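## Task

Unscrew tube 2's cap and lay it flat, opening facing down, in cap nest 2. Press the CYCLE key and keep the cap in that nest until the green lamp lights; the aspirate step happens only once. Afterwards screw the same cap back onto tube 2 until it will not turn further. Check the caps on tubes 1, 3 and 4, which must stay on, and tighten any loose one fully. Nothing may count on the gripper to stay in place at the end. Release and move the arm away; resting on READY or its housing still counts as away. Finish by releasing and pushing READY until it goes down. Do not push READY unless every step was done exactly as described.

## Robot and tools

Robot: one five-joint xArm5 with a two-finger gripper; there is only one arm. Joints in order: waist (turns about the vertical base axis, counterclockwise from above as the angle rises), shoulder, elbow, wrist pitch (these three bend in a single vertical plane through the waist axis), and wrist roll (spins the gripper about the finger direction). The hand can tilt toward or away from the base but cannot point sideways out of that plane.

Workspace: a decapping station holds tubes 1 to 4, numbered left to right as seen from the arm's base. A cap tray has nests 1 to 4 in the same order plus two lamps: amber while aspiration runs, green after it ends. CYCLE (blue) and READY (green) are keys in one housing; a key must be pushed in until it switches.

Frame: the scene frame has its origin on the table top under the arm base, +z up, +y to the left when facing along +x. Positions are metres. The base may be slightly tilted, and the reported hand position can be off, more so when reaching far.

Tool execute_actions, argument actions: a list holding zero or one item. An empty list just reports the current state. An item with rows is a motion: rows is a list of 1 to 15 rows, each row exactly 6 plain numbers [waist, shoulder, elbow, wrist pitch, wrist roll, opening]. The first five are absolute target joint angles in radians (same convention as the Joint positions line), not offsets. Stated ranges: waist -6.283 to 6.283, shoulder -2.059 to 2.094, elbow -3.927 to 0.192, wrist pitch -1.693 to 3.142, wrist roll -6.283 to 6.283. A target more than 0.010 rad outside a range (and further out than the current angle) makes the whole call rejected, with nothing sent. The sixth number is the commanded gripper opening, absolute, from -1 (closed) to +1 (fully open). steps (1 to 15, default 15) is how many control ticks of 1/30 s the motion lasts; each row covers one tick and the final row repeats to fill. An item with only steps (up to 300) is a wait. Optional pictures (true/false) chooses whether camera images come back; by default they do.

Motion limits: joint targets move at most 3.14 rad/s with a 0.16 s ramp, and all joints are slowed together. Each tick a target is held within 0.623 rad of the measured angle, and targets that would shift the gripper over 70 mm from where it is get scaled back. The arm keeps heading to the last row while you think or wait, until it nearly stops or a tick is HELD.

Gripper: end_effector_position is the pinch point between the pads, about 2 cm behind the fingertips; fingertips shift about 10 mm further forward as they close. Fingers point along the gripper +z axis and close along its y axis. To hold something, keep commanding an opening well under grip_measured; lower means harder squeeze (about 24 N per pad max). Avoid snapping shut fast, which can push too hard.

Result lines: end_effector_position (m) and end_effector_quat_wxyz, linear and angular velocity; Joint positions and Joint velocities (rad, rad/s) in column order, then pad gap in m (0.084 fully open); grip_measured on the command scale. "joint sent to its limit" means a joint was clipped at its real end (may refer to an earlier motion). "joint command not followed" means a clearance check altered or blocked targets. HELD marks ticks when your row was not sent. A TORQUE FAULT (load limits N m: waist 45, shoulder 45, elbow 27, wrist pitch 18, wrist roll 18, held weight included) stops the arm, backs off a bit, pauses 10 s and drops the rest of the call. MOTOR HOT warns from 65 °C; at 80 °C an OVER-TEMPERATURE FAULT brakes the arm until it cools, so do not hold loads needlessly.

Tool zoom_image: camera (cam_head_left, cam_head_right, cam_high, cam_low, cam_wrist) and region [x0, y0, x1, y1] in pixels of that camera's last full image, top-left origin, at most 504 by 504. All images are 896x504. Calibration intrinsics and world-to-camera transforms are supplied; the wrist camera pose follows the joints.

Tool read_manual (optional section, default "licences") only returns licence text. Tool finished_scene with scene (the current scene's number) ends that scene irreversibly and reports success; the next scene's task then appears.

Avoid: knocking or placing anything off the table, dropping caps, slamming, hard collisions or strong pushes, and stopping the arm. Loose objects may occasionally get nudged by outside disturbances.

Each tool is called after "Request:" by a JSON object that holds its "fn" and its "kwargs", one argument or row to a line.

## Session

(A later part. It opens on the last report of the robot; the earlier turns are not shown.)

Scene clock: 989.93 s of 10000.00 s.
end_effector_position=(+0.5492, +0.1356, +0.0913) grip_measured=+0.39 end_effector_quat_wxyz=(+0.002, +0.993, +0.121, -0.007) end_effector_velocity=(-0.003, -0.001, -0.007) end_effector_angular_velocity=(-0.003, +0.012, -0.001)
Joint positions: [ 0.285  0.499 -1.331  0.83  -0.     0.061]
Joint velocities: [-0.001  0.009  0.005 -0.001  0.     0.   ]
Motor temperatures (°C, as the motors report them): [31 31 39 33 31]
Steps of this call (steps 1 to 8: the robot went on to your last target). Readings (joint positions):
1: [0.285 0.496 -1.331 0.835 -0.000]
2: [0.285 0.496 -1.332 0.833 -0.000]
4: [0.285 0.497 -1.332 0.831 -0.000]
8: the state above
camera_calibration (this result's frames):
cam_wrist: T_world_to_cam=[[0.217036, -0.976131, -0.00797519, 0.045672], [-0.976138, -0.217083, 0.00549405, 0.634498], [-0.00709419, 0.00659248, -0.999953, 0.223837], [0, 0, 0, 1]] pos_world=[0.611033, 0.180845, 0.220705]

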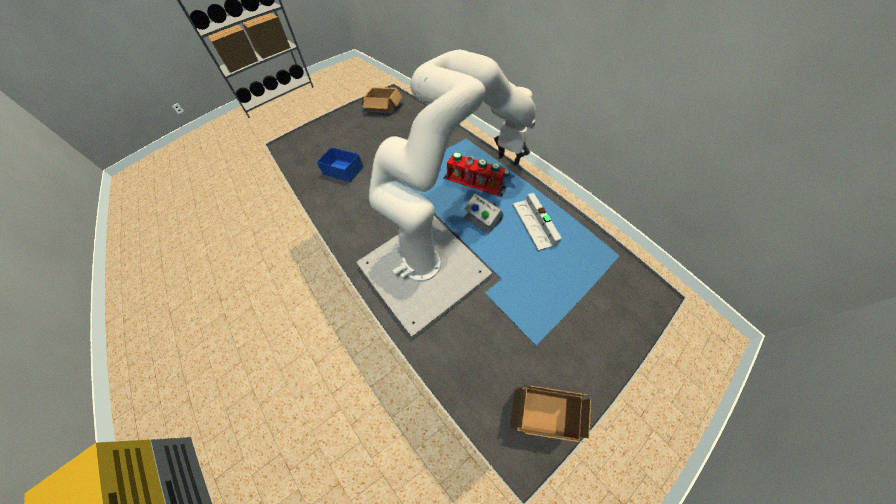

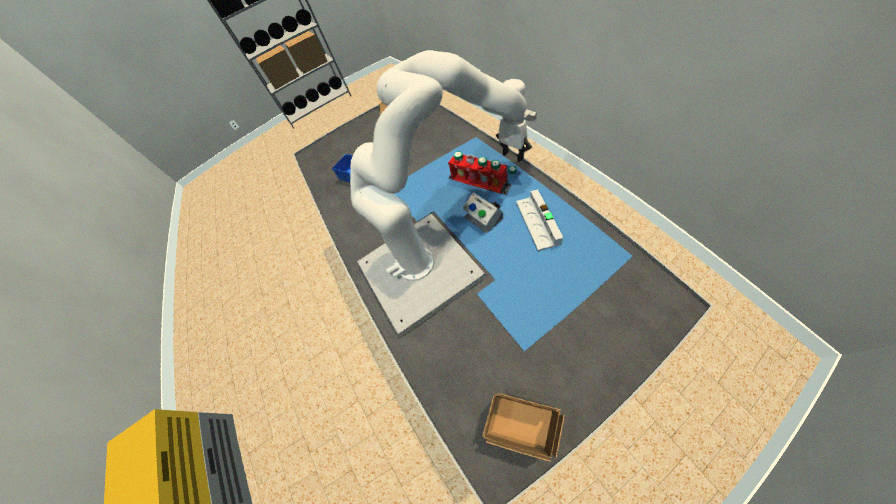

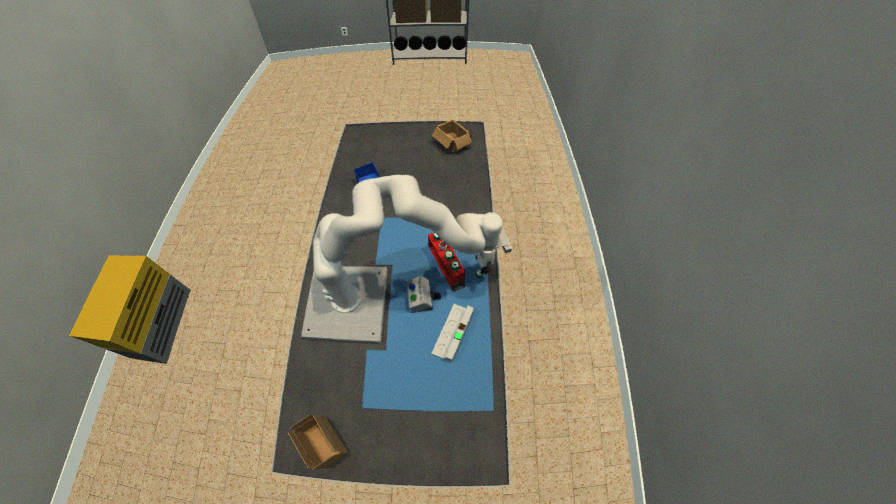

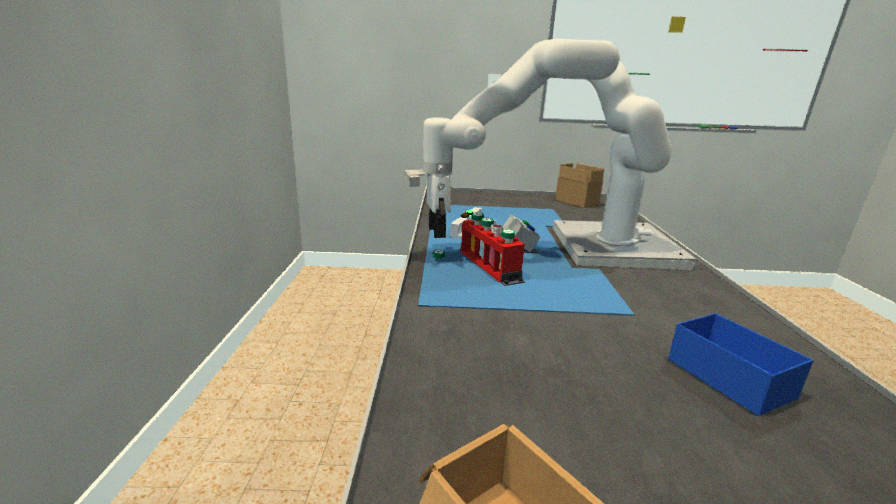

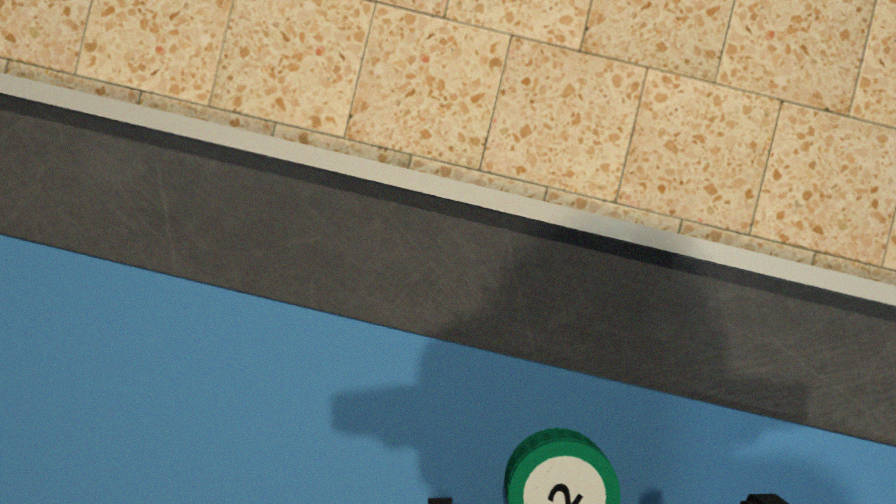

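Request:
{"fn": "execute_actions", "kwargs": {
  "actions": [
    {"rows":[[0.281,0.57,-1.29,0.72,0,0.4]]}
  ],
  "pictures": false
}}

Request:
{"fn": "execute_actions", "kwargs": {
  "actions": [
    {"rows":[[0.281,0.607,-1.283,0.676,0,0.4]]}
  ]
}}

Request:
{"fn": "zoom_image", "kwargs": {
  "camera": "cam_low",
  "region": [380, 190, 500, 280]
}}

Request:
{"fn": "zoom_image", "kwargs": {
  "camera": "cam_head_right",
  "region": [470, 120, 570, 200]
}}

Scene clock: 995.30 s of 10000.00 s.
end_effector_position=(+0.5440, +0.1319, +0.0461) grip_measured=+0.39 end_effector_quat_wxyz=(+0.002, +0.993, +0.119, -0.006) end_effector_velocity=(-0.004, -0.001, -0.007) end_effector_angular_velocity=(-0.002, +0.008, -0.000)
Joint positions: [ 0.281  0.568 -1.291  0.721  0.     0.061]
Joint velocities: [-0.     0.008  0.009 -0.009 -0.    -0.   ]
Motor temperatures (°C, as the motors report them): [31 31 39 33 31]
Steps of this call (steps 1 to 15: the robot went on to your last target; steps 16 to 146: nothing new was sent; steps 147 to 161: all 15 steps of this action). Readings (joint positions):
147: [0.285 0.500 -1.330 0.830 -0.000]
148: [0.285 0.501 -1.329 0.826 -0.000]
150: [0.284 0.519 -1.321 0.792 0.000]
154: [0.281 0.565 -1.291 0.737 -0.000]
161: the state above

Scene clock: 995.80 s of 10000.00 s.
end_effector_position=(+0.5416, +0.1312, +0.0256) grip_measured=+0.39 end_effector_quat_wxyz=(+0.003, +0.993, +0.119, -0.007) end_effector_velocity=(-0.003, -0.000, -0.004) end_effector_angular_velocity=(-0.001, +0.006, +0.001)
Joint positions: [ 0.281  0.606 -1.283  0.676  0.     0.061]
Joint velocities: [ 0.001  0.005  0.004 -0.004 -0.    -0.   ]
Motor temperatures (°C, as the motors report them): [31 31 39 33 31]
Steps of this call (steps 1 to 15: all 15 steps of this action). Readings (joint positions):
1: [0.281 0.569 -1.291 0.720 -0.000]
2: [0.281 0.571 -1.291 0.717 -0.000]
4: [0.281 0.584 -1.289 0.700 0.000]
8: [0.281 0.604 -1.282 0.682 -0.000]
15: the state above
camera_calibration (this result's frames):
cam_wrist: T_world_to_cam=[[0.213063, -0.977006, -0.00790211, 0.044747], [-0.97701, -0.213112, 0.00593887, 0.626382], [-0.00748635, 0.00645508, -0.999951, 0.158291], [0, 0, 0, 1]] pos_world=[0.603632, 0.176186, 0.154917]

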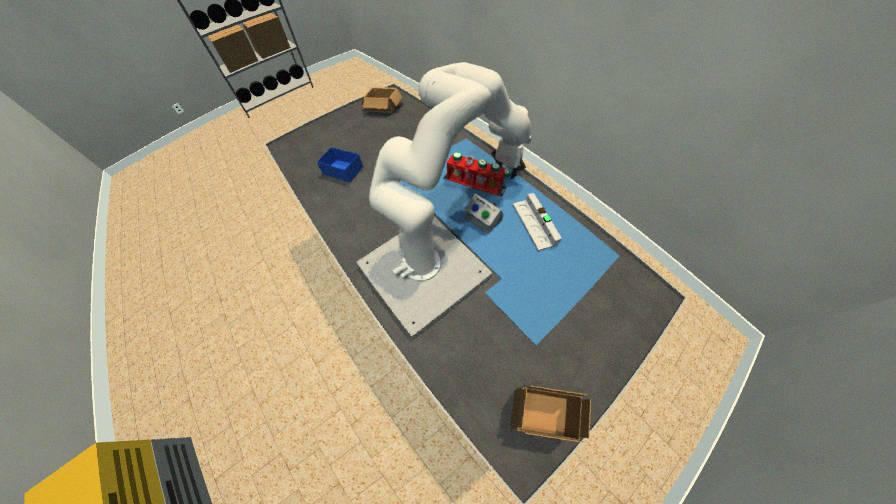

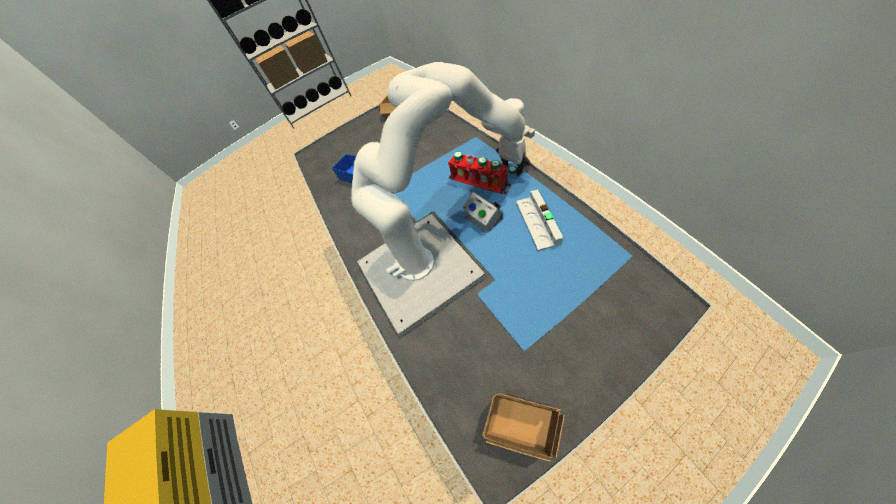

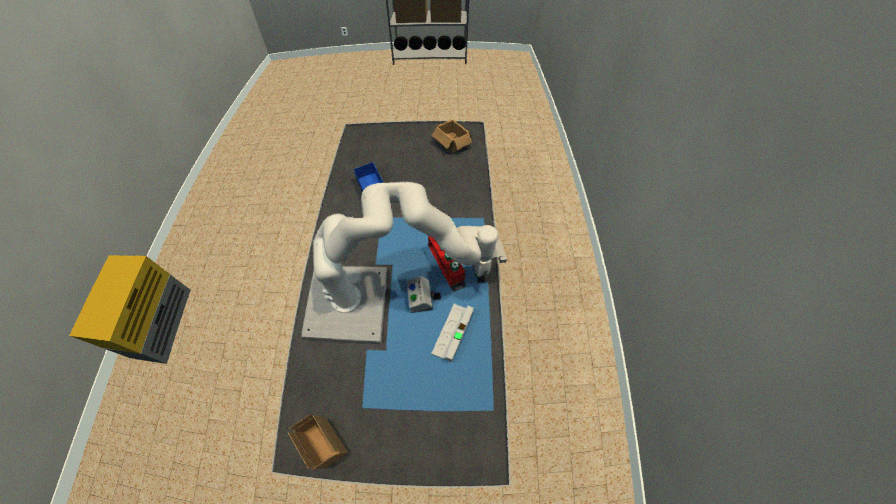

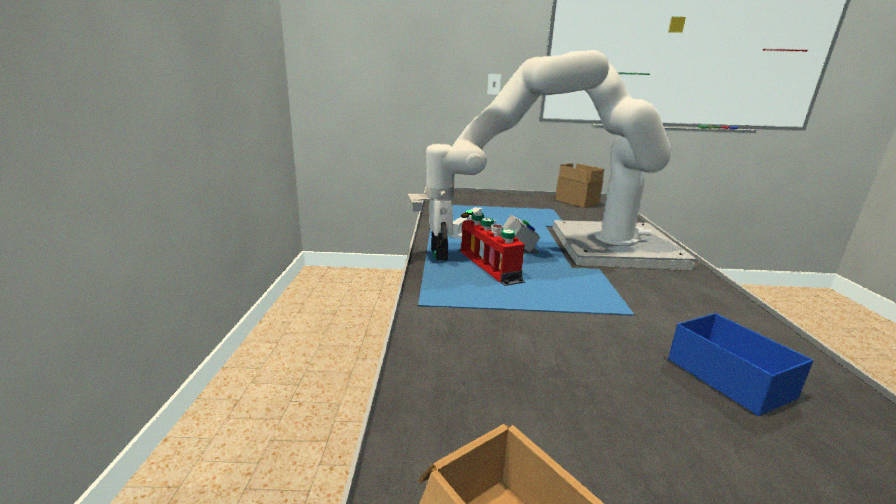

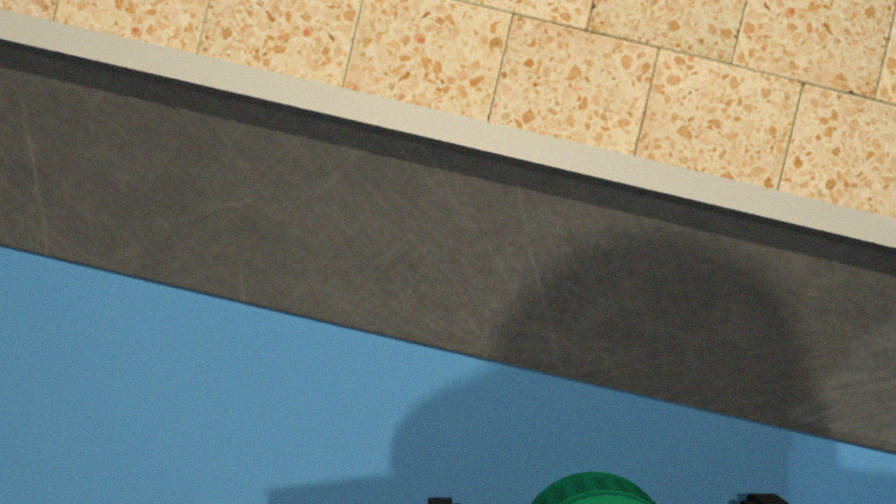

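Region (380, 190, 500, 280) of cam_low's 896x504 image, scaled by 4.200, with more detail than that image has; it fills the top 378 rows of this view, and the rest is white.

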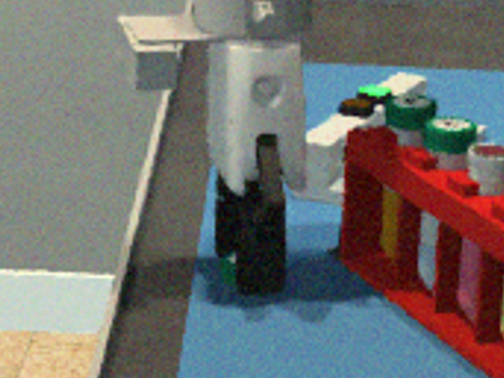

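Region (470, 120, 570, 200) of cam_head_right's 896x504 image, scaled by 5.040, with more detail than that image has; it fills the top 403 rows of this view, and the rest is white.

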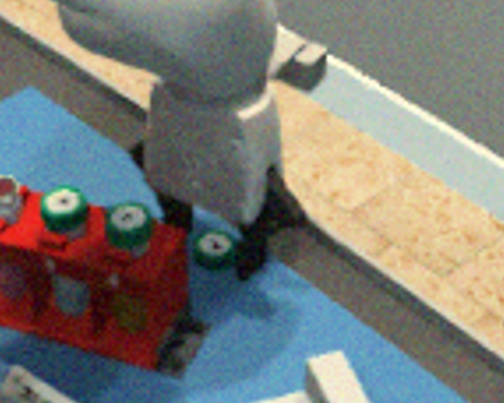

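Request:
{"fn": "execute_actions", "kwargs": {
  "actions": [
    {"rows":[[0.281,0.607,-1.283,0.676,0,0.1],[0.281,0.607,-1.283,0.676,0,0.1],[0.281,0.607,-1.283,0.676,0,-0.1],[0.281,0.607,-1.283,0.676,0,-0.1],[0.281,0.607,-1.283,0.676,0,-0.25],[0.281,0.607,-1.283,0.676,0,-0.25],[0.281,0.607,-1.283,0.676,0,-0.25],[0.281,0.607,-1.283,0.676,0,-0.4],[0.281,0.607,-1.283,0.676,0,-0.4],[0.281,0.607,-1.283,0.676,0,-0.6],[0.281,0.607,-1.283,0.676,0,-0.6],[0.281,0.607,-1.283,0.676,0,-0.8]]}
  ]
}}

Request:
{"fn": "execute_actions", "kwargs": {
  "actions": [
    {"rows":[[0.281,0.45,-1.33,0.88,0,-0.8]]}
  ],
  "pictures": false
}}

Request:
{"fn": "execute_actions", "kwargs": {
  "actions": [
    {"rows":[[0.281,0.2,-1.33,1.13,-1,-0.8]]}
  ],
  "pictures": false
}}

Request:
{"fn": "execute_actions", "kwargs": {
  "actions": [
    {"rows":[[0.45,-0.05,-1.05,1.10,-2.5,-0.8]]}
  ],
  "pictures": false
}}

Request:
{"fn": "execute_actions", "kwargs": {
  "actions": [
    {"rows":[[0.522,-0.1,-0.9,1.0,-4.68,-0.8]]}
  ],
  "pictures": false
}}

Request:
{"fn": "execute_actions", "kwargs": {
  "actions": [
    {"steps":25}
  ],
  "pictures": false
}}

Request:
{"fn": "execute_actions", "kwargs": {
  "actions": [
    {"rows":[[0.522,0.006,-0.863,0.858,-4.68,-0.8]]}
  ]
}}

Scene clock: 1003.70 s of 10000.00 s.
end_effector_position=(+0.5417, +0.1313, +0.0256) grip_measured=-0.25 end_effector_quat_wxyz=(+0.002, +0.993, +0.119, -0.007) end_effector_velocity=(-0.001, -0.001, -0.001) end_effector_angular_velocity=(-0.001, +0.004, -0.003)
Joint positions: [ 0.281  0.606 -1.284  0.676 -0.     0.033]
Joint velocities: [-0.001  0.001  0.001  0.002  0.002  0.   ]
Motor temperatures (°C, as the motors report them): [31 32 38 33 31]
Steps of this call (steps 1 to 15: the robot went on to your last target; steps 16 to 222: nothing new was sent; steps 223 to 237: all 15 steps of this action). Readings (joint positions):
223: [0.281 0.607 -1.283 0.676 -0.000]
224: [0.281 0.607 -1.283 0.676 -0.000]
226: [0.281 0.607 -1.283 0.676 0.000]
230: [0.281 0.606 -1.284 0.676 -0.000]
237: the state above
camera_calibration (this result's frames):
cam_wrist: T_world_to_cam=[[0.213193, -0.976978, -0.00791464, 0.044743], [-0.976985, -0.213239, 0.00547906, 0.626537], [-0.00704063, 0.00656438, -0.999954, 0.158042], [0, 0, 0, 1]] pos_world=[0.60369, 0.176277, 0.154956]

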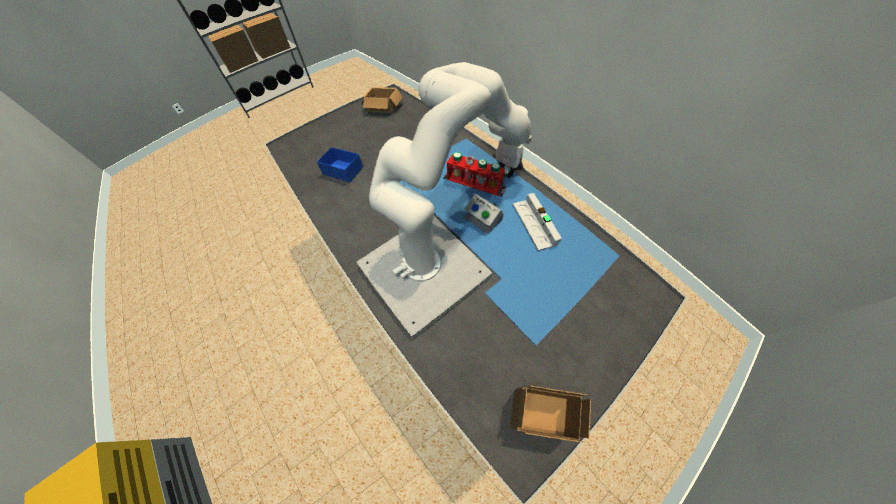

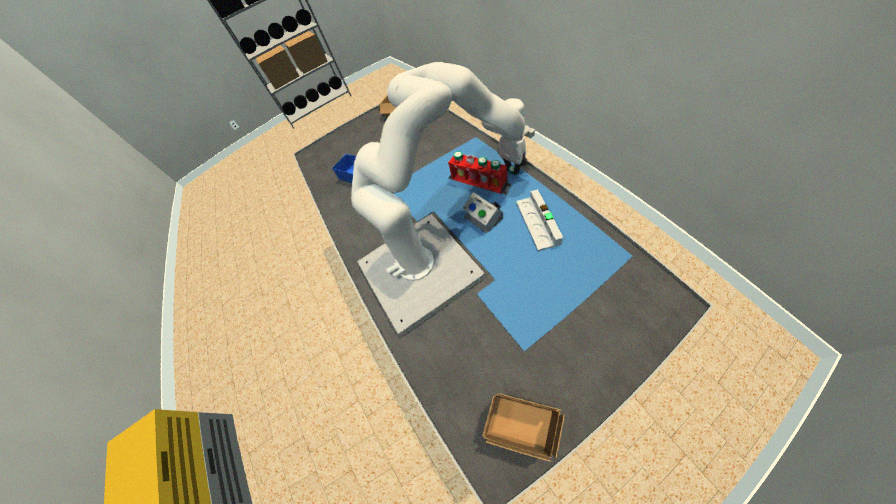

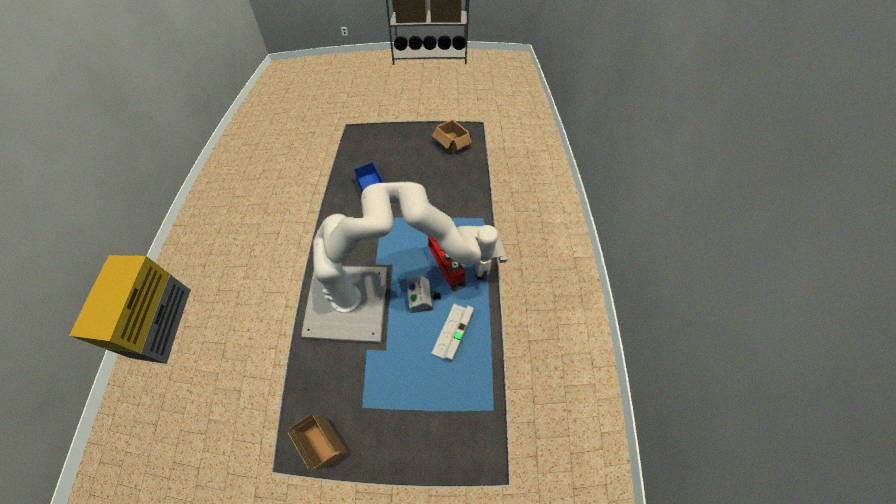

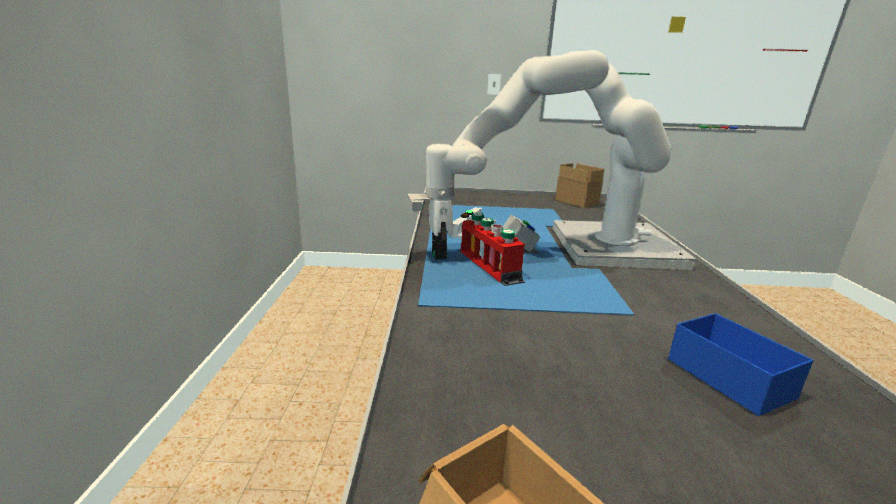

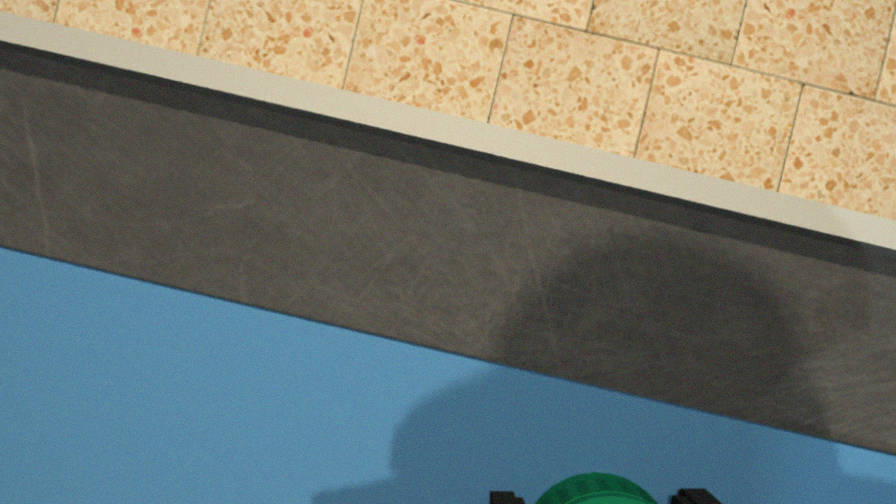

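Scene clock: 1004.20 s of 10000.00 s.
end_effector_position=(+0.5459, +0.1325, +0.1122) grip_measured=-0.25 end_effector_quat_wxyz=(+0.003, +0.993, +0.119, -0.009) end_effector_velocity=(-0.009, -0.002, +0.003) end_effector_angular_velocity=(-0.008, +0.032, +0.000)
Joint positions: [ 0.281  0.454 -1.328  0.877  0.     0.033]
Joint velocities: [ 0.    -0.012  0.002  0.044 -0.    -0.   ]
Motor temperatures (°C, as the motors report them): [31 32 38 33 31]
Steps of this call (steps 1 to 15: all 15 steps of this action). Readings (joint positions):
1: [0.281 0.606 -1.284 0.676 -0.000]
2: [0.281 0.605 -1.284 0.680 0.000]
4: [0.281 0.581 -1.286 0.721 0.000]
8: [0.281 0.488 -1.322 0.825 0.000]
15: the state above

Scene clock: 1004.70 s of 10000.00 s.
end_effector_position=(+0.5211, +0.1269, +0.2209) grip_measured=-0.25 end_effector_quat_wxyz=(-0.000, +0.867, +0.499, -0.007) end_effector_velocity=(-0.050, -0.013, +0.143) end_effector_angular_velocity=(+0.025, +0.007, +1.955)
Joint positions: [ 0.281  0.227 -1.33   1.101 -0.807  0.033]
Joint velocities: [-0.002 -0.308 -0.003  0.305 -1.956 -0.   ]
Motor temperatures (°C, as the motors report them): [31 32 38 33 31]
Steps of this call (steps 1 to 15: all 15 steps of this action). Readings (joint positions):
1: [0.281 0.453 -1.328 0.878 -0.000]
2: [0.281 0.452 -1.328 0.880 -0.004]
4: [0.281 0.437 -1.326 0.899 -0.047]
8: [0.281 0.347 -1.330 0.983 -0.274]
15: the state above

Scene clock: 1005.20 s of 10000.00 s.
end_effector_position=(+0.4284, +0.1789, +0.2422) grip_measured=-0.25 end_effector_quat_wxyz=(-0.005, +0.424, +0.906, -0.006) end_effector_velocity=(-0.074, +0.030, +0.003) end_effector_angular_velocity=(+0.038, +0.020, +2.740)
Joint positions: [ 0.439 -0.032 -1.07   1.102 -1.871  0.033]
Joint velocities: [ 0.121 -0.192  0.21  -0.017 -2.619 -0.   ]
Motor temperatures (°C, as the motors report them): [31 32 38 33 31]
Steps of this call (steps 1 to 15: all 15 steps of this action). Readings (joint positions):
1: [0.281 0.218 -1.330 1.110 -0.866]
2: [0.282 0.210 -1.329 1.116 -0.916]
4: [0.298 0.177 -1.296 1.117 -1.023]
8: [0.369 0.075 -1.186 1.109 -1.276]
15: the state above

Scene clock: 1005.70 s of 10000.00 s.
end_effector_position=(+0.3862, +0.1993, +0.2118) grip_measured=-0.25 end_effector_quat_wxyz=(-0.008, -0.257, +0.966, -0.001) end_effector_velocity=(-0.008, +0.005, -0.005) end_effector_angular_velocity=(+0.044, +0.006, +2.634)
Joint positions: [ 0.52  -0.098 -0.904  1.003 -3.185  0.033]
Joint velocities: [ 0.019 -0.019  0.038 -0.033 -2.616 -0.   ]
Motor temperatures (°C, as the motors report them): [31 32 38 33 31]
Steps of this call (steps 1 to 15: all 15 steps of this action). Readings (joint positions):
1: [0.442 -0.037 -1.064 1.101 -1.959]
2: [0.444 -0.041 -1.059 1.100 -2.047]
4: [0.452 -0.050 -1.043 1.092 -2.222]
8: [0.496 -0.082 -0.954 1.037 -2.572]
15: the state above

Scene clock: 1006.53 s of 10000.00 s.
end_effector_position=(+0.3851, +0.1997, +0.2109) grip_measured=-0.25 end_effector_quat_wxyz=(+0.007, +0.845, -0.535, -0.004) end_effector_velocity=(-0.000, +0.000, -0.000) end_effector_angular_velocity=(+0.000, +0.001, +0.045)
Joint positions: [ 0.522 -0.1   -0.9    1.    -4.676  0.033]
Joint velocities: [ 0.     0.     0.    -0.    -0.044  0.   ]
Motor temperatures (°C, as the motors report them): [31 32 38 33 31]
Steps of this call (steps 1 to 25: the robot went on to your last target). Readings (joint positions):
1: [0.520 -0.099 -0.903 1.002 -3.273]
2: [0.521 -0.099 -0.902 1.001 -3.360]
4: [0.521 -0.100 -0.901 1.001 -3.536]
8: [0.522 -0.100 -0.900 1.000 -3.886]
25: the state above

Scene clock: 1007.03 s of 10000.00 s.
end_effector_position=(+0.3933, +0.2040, +0.1617) grip_measured=-0.25 end_effector_quat_wxyz=(+0.006, +0.846, -0.533, -0.004) end_effector_velocity=(-0.000, -0.000, -0.006) end_effector_angular_velocity=(-0.000, +0.001, +0.001)
Joint positions: [ 0.522  0.004 -0.864  0.859 -4.68   0.033]
Joint velocities: [-0.     0.01   0.007 -0.015 -0.001  0.   ]
Motor temperatures (°C, as the motors report them): [31 32 38 33 31]
Steps of this call (steps 1 to 15: all 15 steps of this action). Readings (joint positions):
1: [0.522 -0.100 -0.900 1.000 -4.677]
2: [0.522 -0.098 -0.900 0.996 -4.678]
4: [0.522 -0.074 -0.894 0.958 -4.679]
8: [0.522 -0.006 -0.864 0.882 -4.680]
15: the state above
camera_calibration (this result's frames):
cam_wrist: T_world_to_cam=[[-0.911677, -0.410893, 0.00361054, 0.473568], [-0.410908, 0.911633, -0.00890524, 0.0464767], [0.000367605, -0.0096023, -0.999954, 0.293039], [0, 0, 0, 1]] pos_world=[0.450731, 0.15503, 0.29173]

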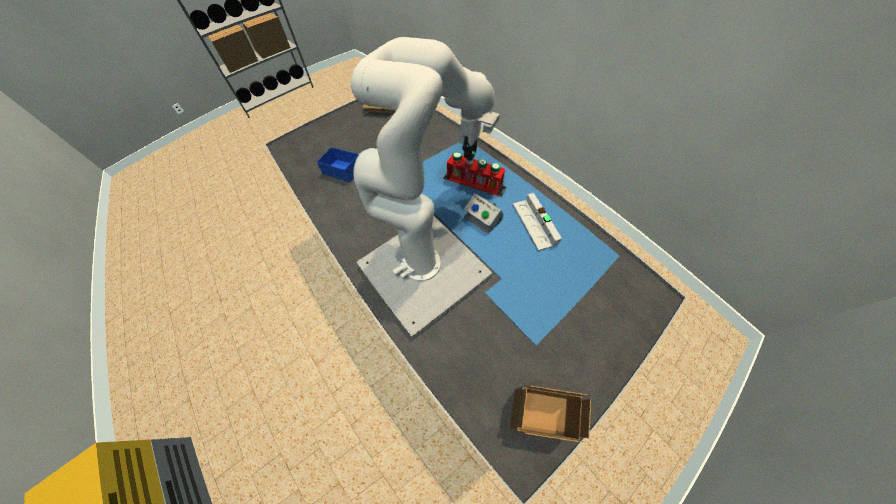

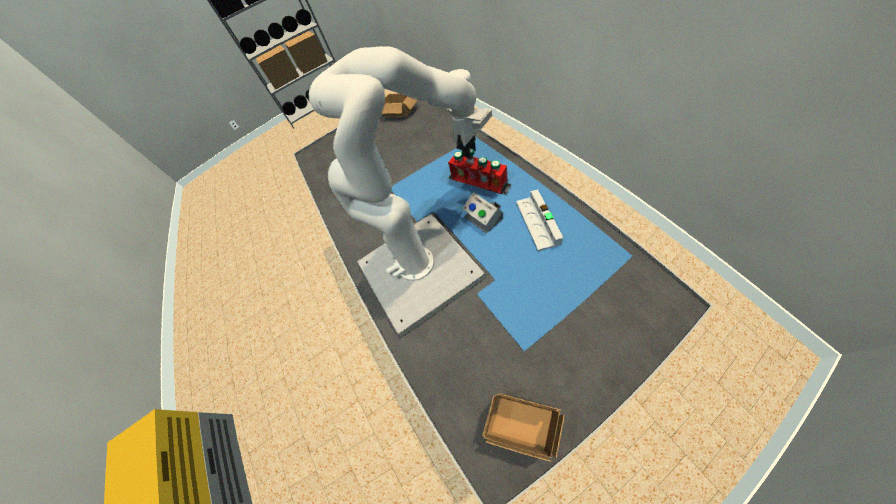

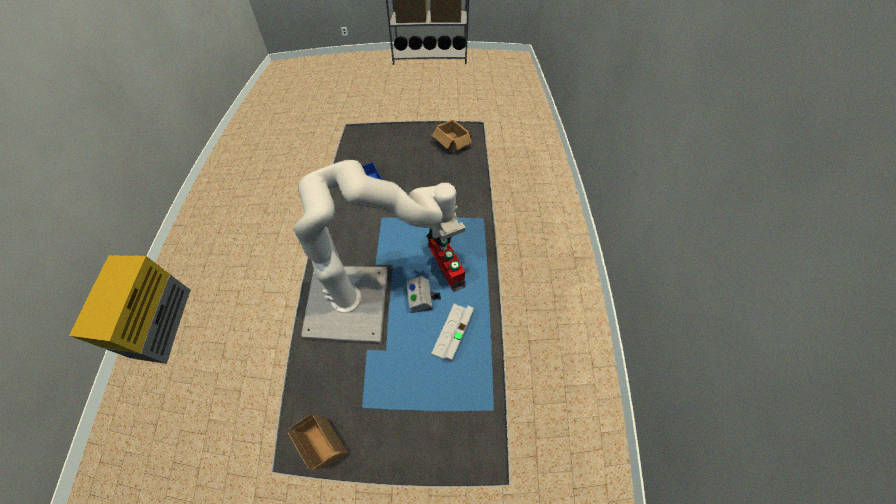

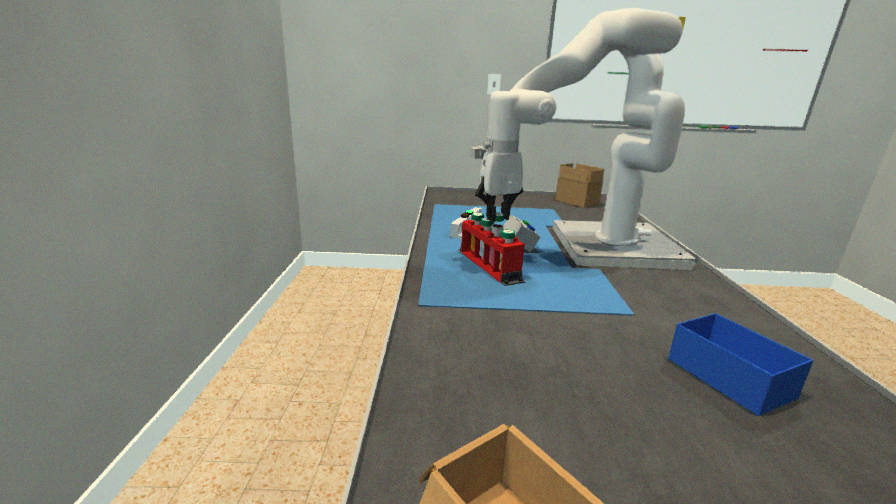

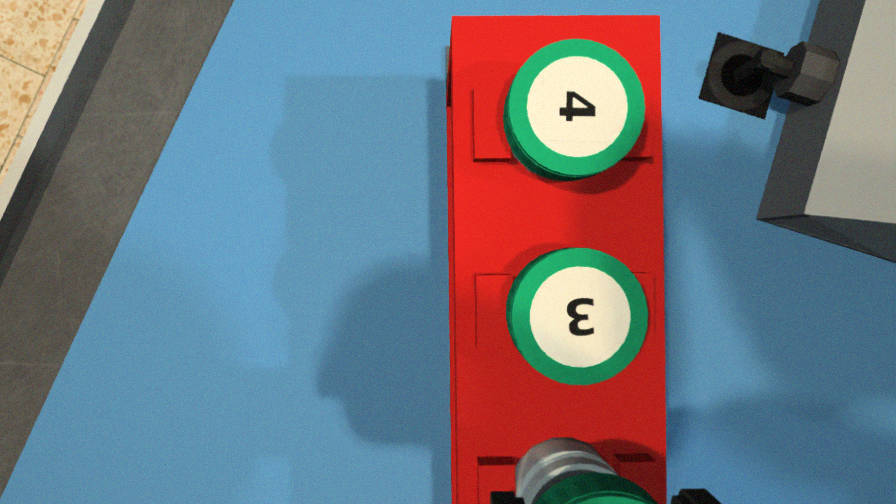

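Request:
{"fn": "execute_actions", "kwargs": {
  "actions": [
    {"rows":[[0.522,0.025,-0.855,0.830,-4.68,-0.8]]}
  ],
  "pictures": false
}}

Request:
{"fn": "execute_actions", "kwargs": {
  "actions": [
    {"rows":[[0.522,0.040,-0.849,0.809,-4.68,-0.8]]}
  ]
}}

Request:
{"fn": "zoom_image", "kwargs": {
  "camera": "cam_low",
  "region": [460, 190, 540, 245]
}}

Request:
{"fn": "zoom_image", "kwargs": {
  "camera": "cam_head_right",
  "region": [440, 130, 510, 180]
}}

Scene clock: 1011.73 s of 10000.00 s.
end_effector_position=(+0.3938, +0.2043, +0.1515) grip_measured=-0.25 end_effector_quat_wxyz=(+0.007, +0.846, -0.533, -0.004) end_effector_velocity=(-0.000, -0.000, -0.001) end_effector_angular_velocity=(-0.001, +0.001, -0.000)
Joint positions: [ 0.522  0.025 -0.855  0.83  -4.68   0.033]
Joint velocities: [-0.     0.002  0.002 -0.003  0.    -0.   ]
Motor temperatures (°C, as the motors report them): [31 32 38 33 31]
Steps of this call (steps 1 to 15: the robot went on to your last target; steps 16 to 126: nothing new was sent; steps 127 to 141: all 15 steps of this action). Readings (joint positions):
127: [0.522 0.006 -0.863 0.858 -4.680]
128: [0.522 0.007 -0.863 0.855 -4.680]
130: [0.522 0.014 -0.860 0.845 -4.680]
134: [0.522 0.024 -0.855 0.834 -4.680]
141: the state above

Scene clock: 1012.23 s of 10000.00 s.
end_effector_position=(+0.3941, +0.2045, +0.1441) grip_measured=-0.25 end_effector_quat_wxyz=(+0.007, +0.846, -0.533, -0.004) end_effector_velocity=(-0.001, -0.000, -0.001) end_effector_angular_velocity=(-0.002, +0.003, -0.001)
Joint positions: [ 0.522  0.04  -0.849  0.809 -4.68   0.033]
Joint velocities: [ 0.     0.001  0.001  0.     0.001 -0.   ]
Motor temperatures (°C, as the motors report them): [31 32 38 33 31]
Steps of this call (steps 1 to 15: all 15 steps of this action). Readings (joint positions):
1: [0.522 0.025 -0.855 0.830 -4.680]
2: [0.522 0.026 -0.855 0.828 -4.680]
4: [0.522 0.032 -0.853 0.820 -4.680]
8: [0.522 0.039 -0.849 0.812 -4.680]
15: the state above
camera_calibration (this result's frames):
cam_wrist: T_world_to_cam=[[-0.911664, -0.410916, 0.00402017, 0.474527], [-0.410936, 0.911621, -0.00892747, 0.0462799], [0.0000035733, -0.00979089, -0.999952, 0.27562], [0, 0, 0, 1]] pos_world=[0.451626, 0.155499, 0.274112]

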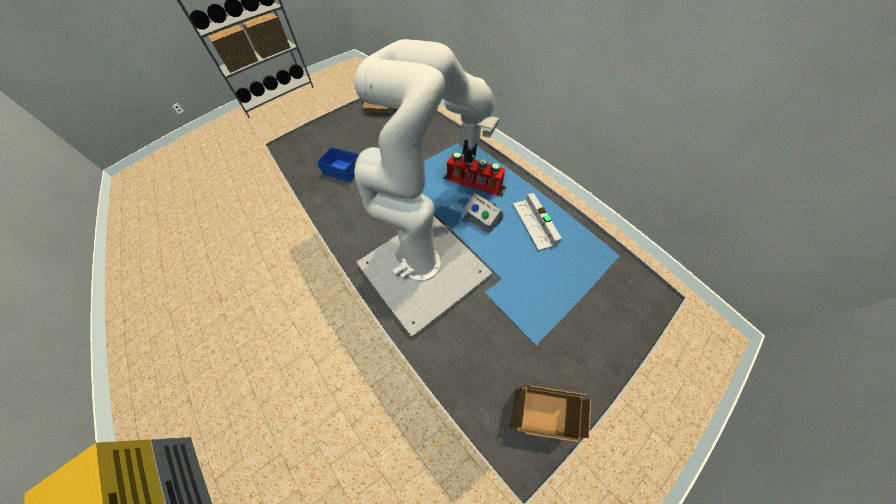

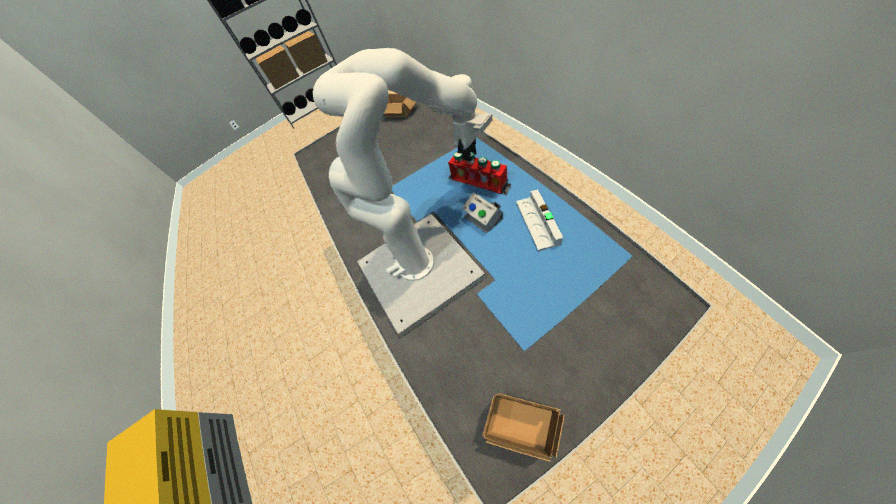

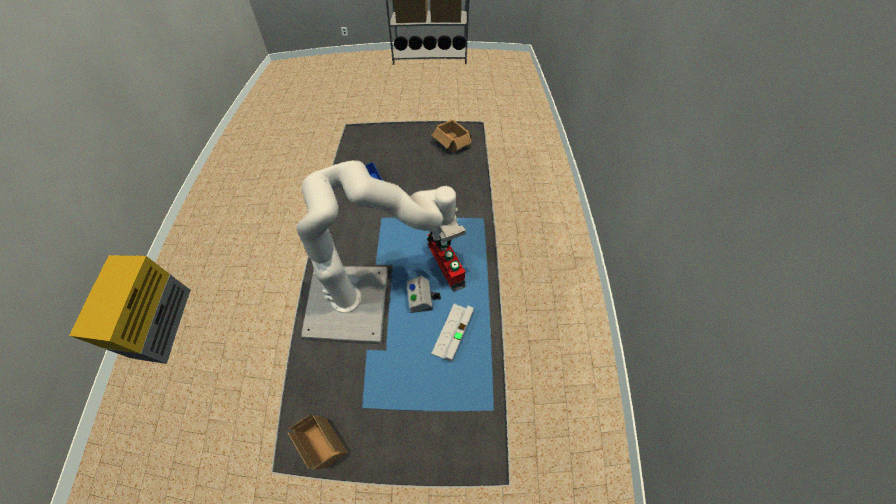

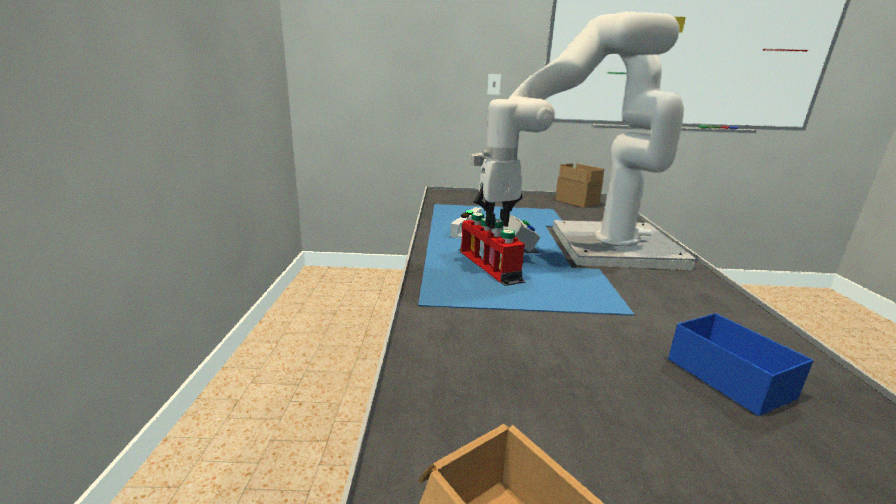

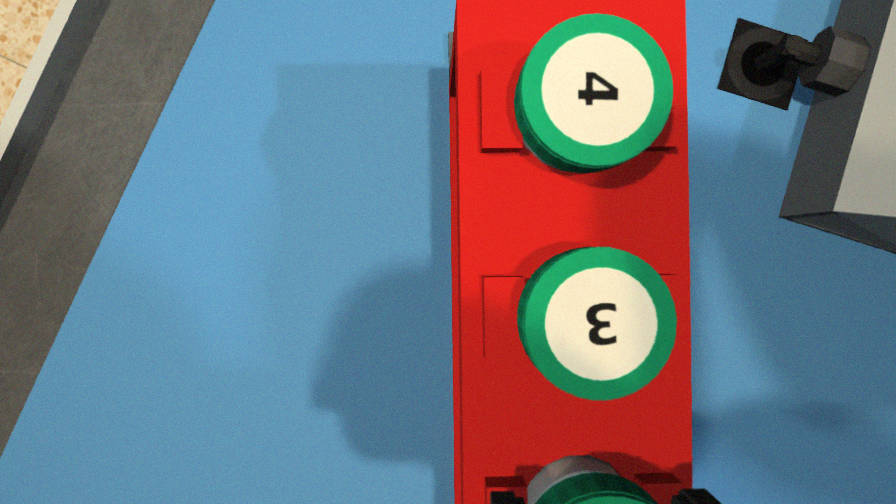

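Region (460, 190, 540, 245) of cam_low's 896x504 image, scaled by 6.300, with more detail than that image has; it fills the top 346 rows of this view, and the rest is white.

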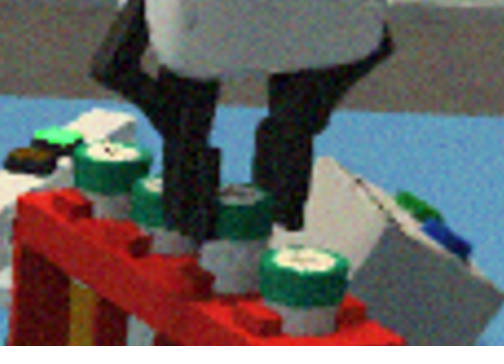

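Region (440, 130, 510, 180) of cam_head_right's 896x504 image, scaled by 7.200, with more detail than that image has; it fills the top 360 rows of this view, and the rest is white.

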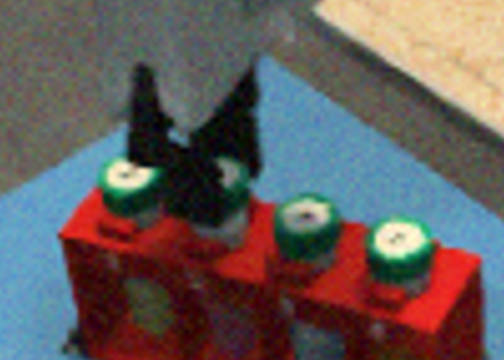

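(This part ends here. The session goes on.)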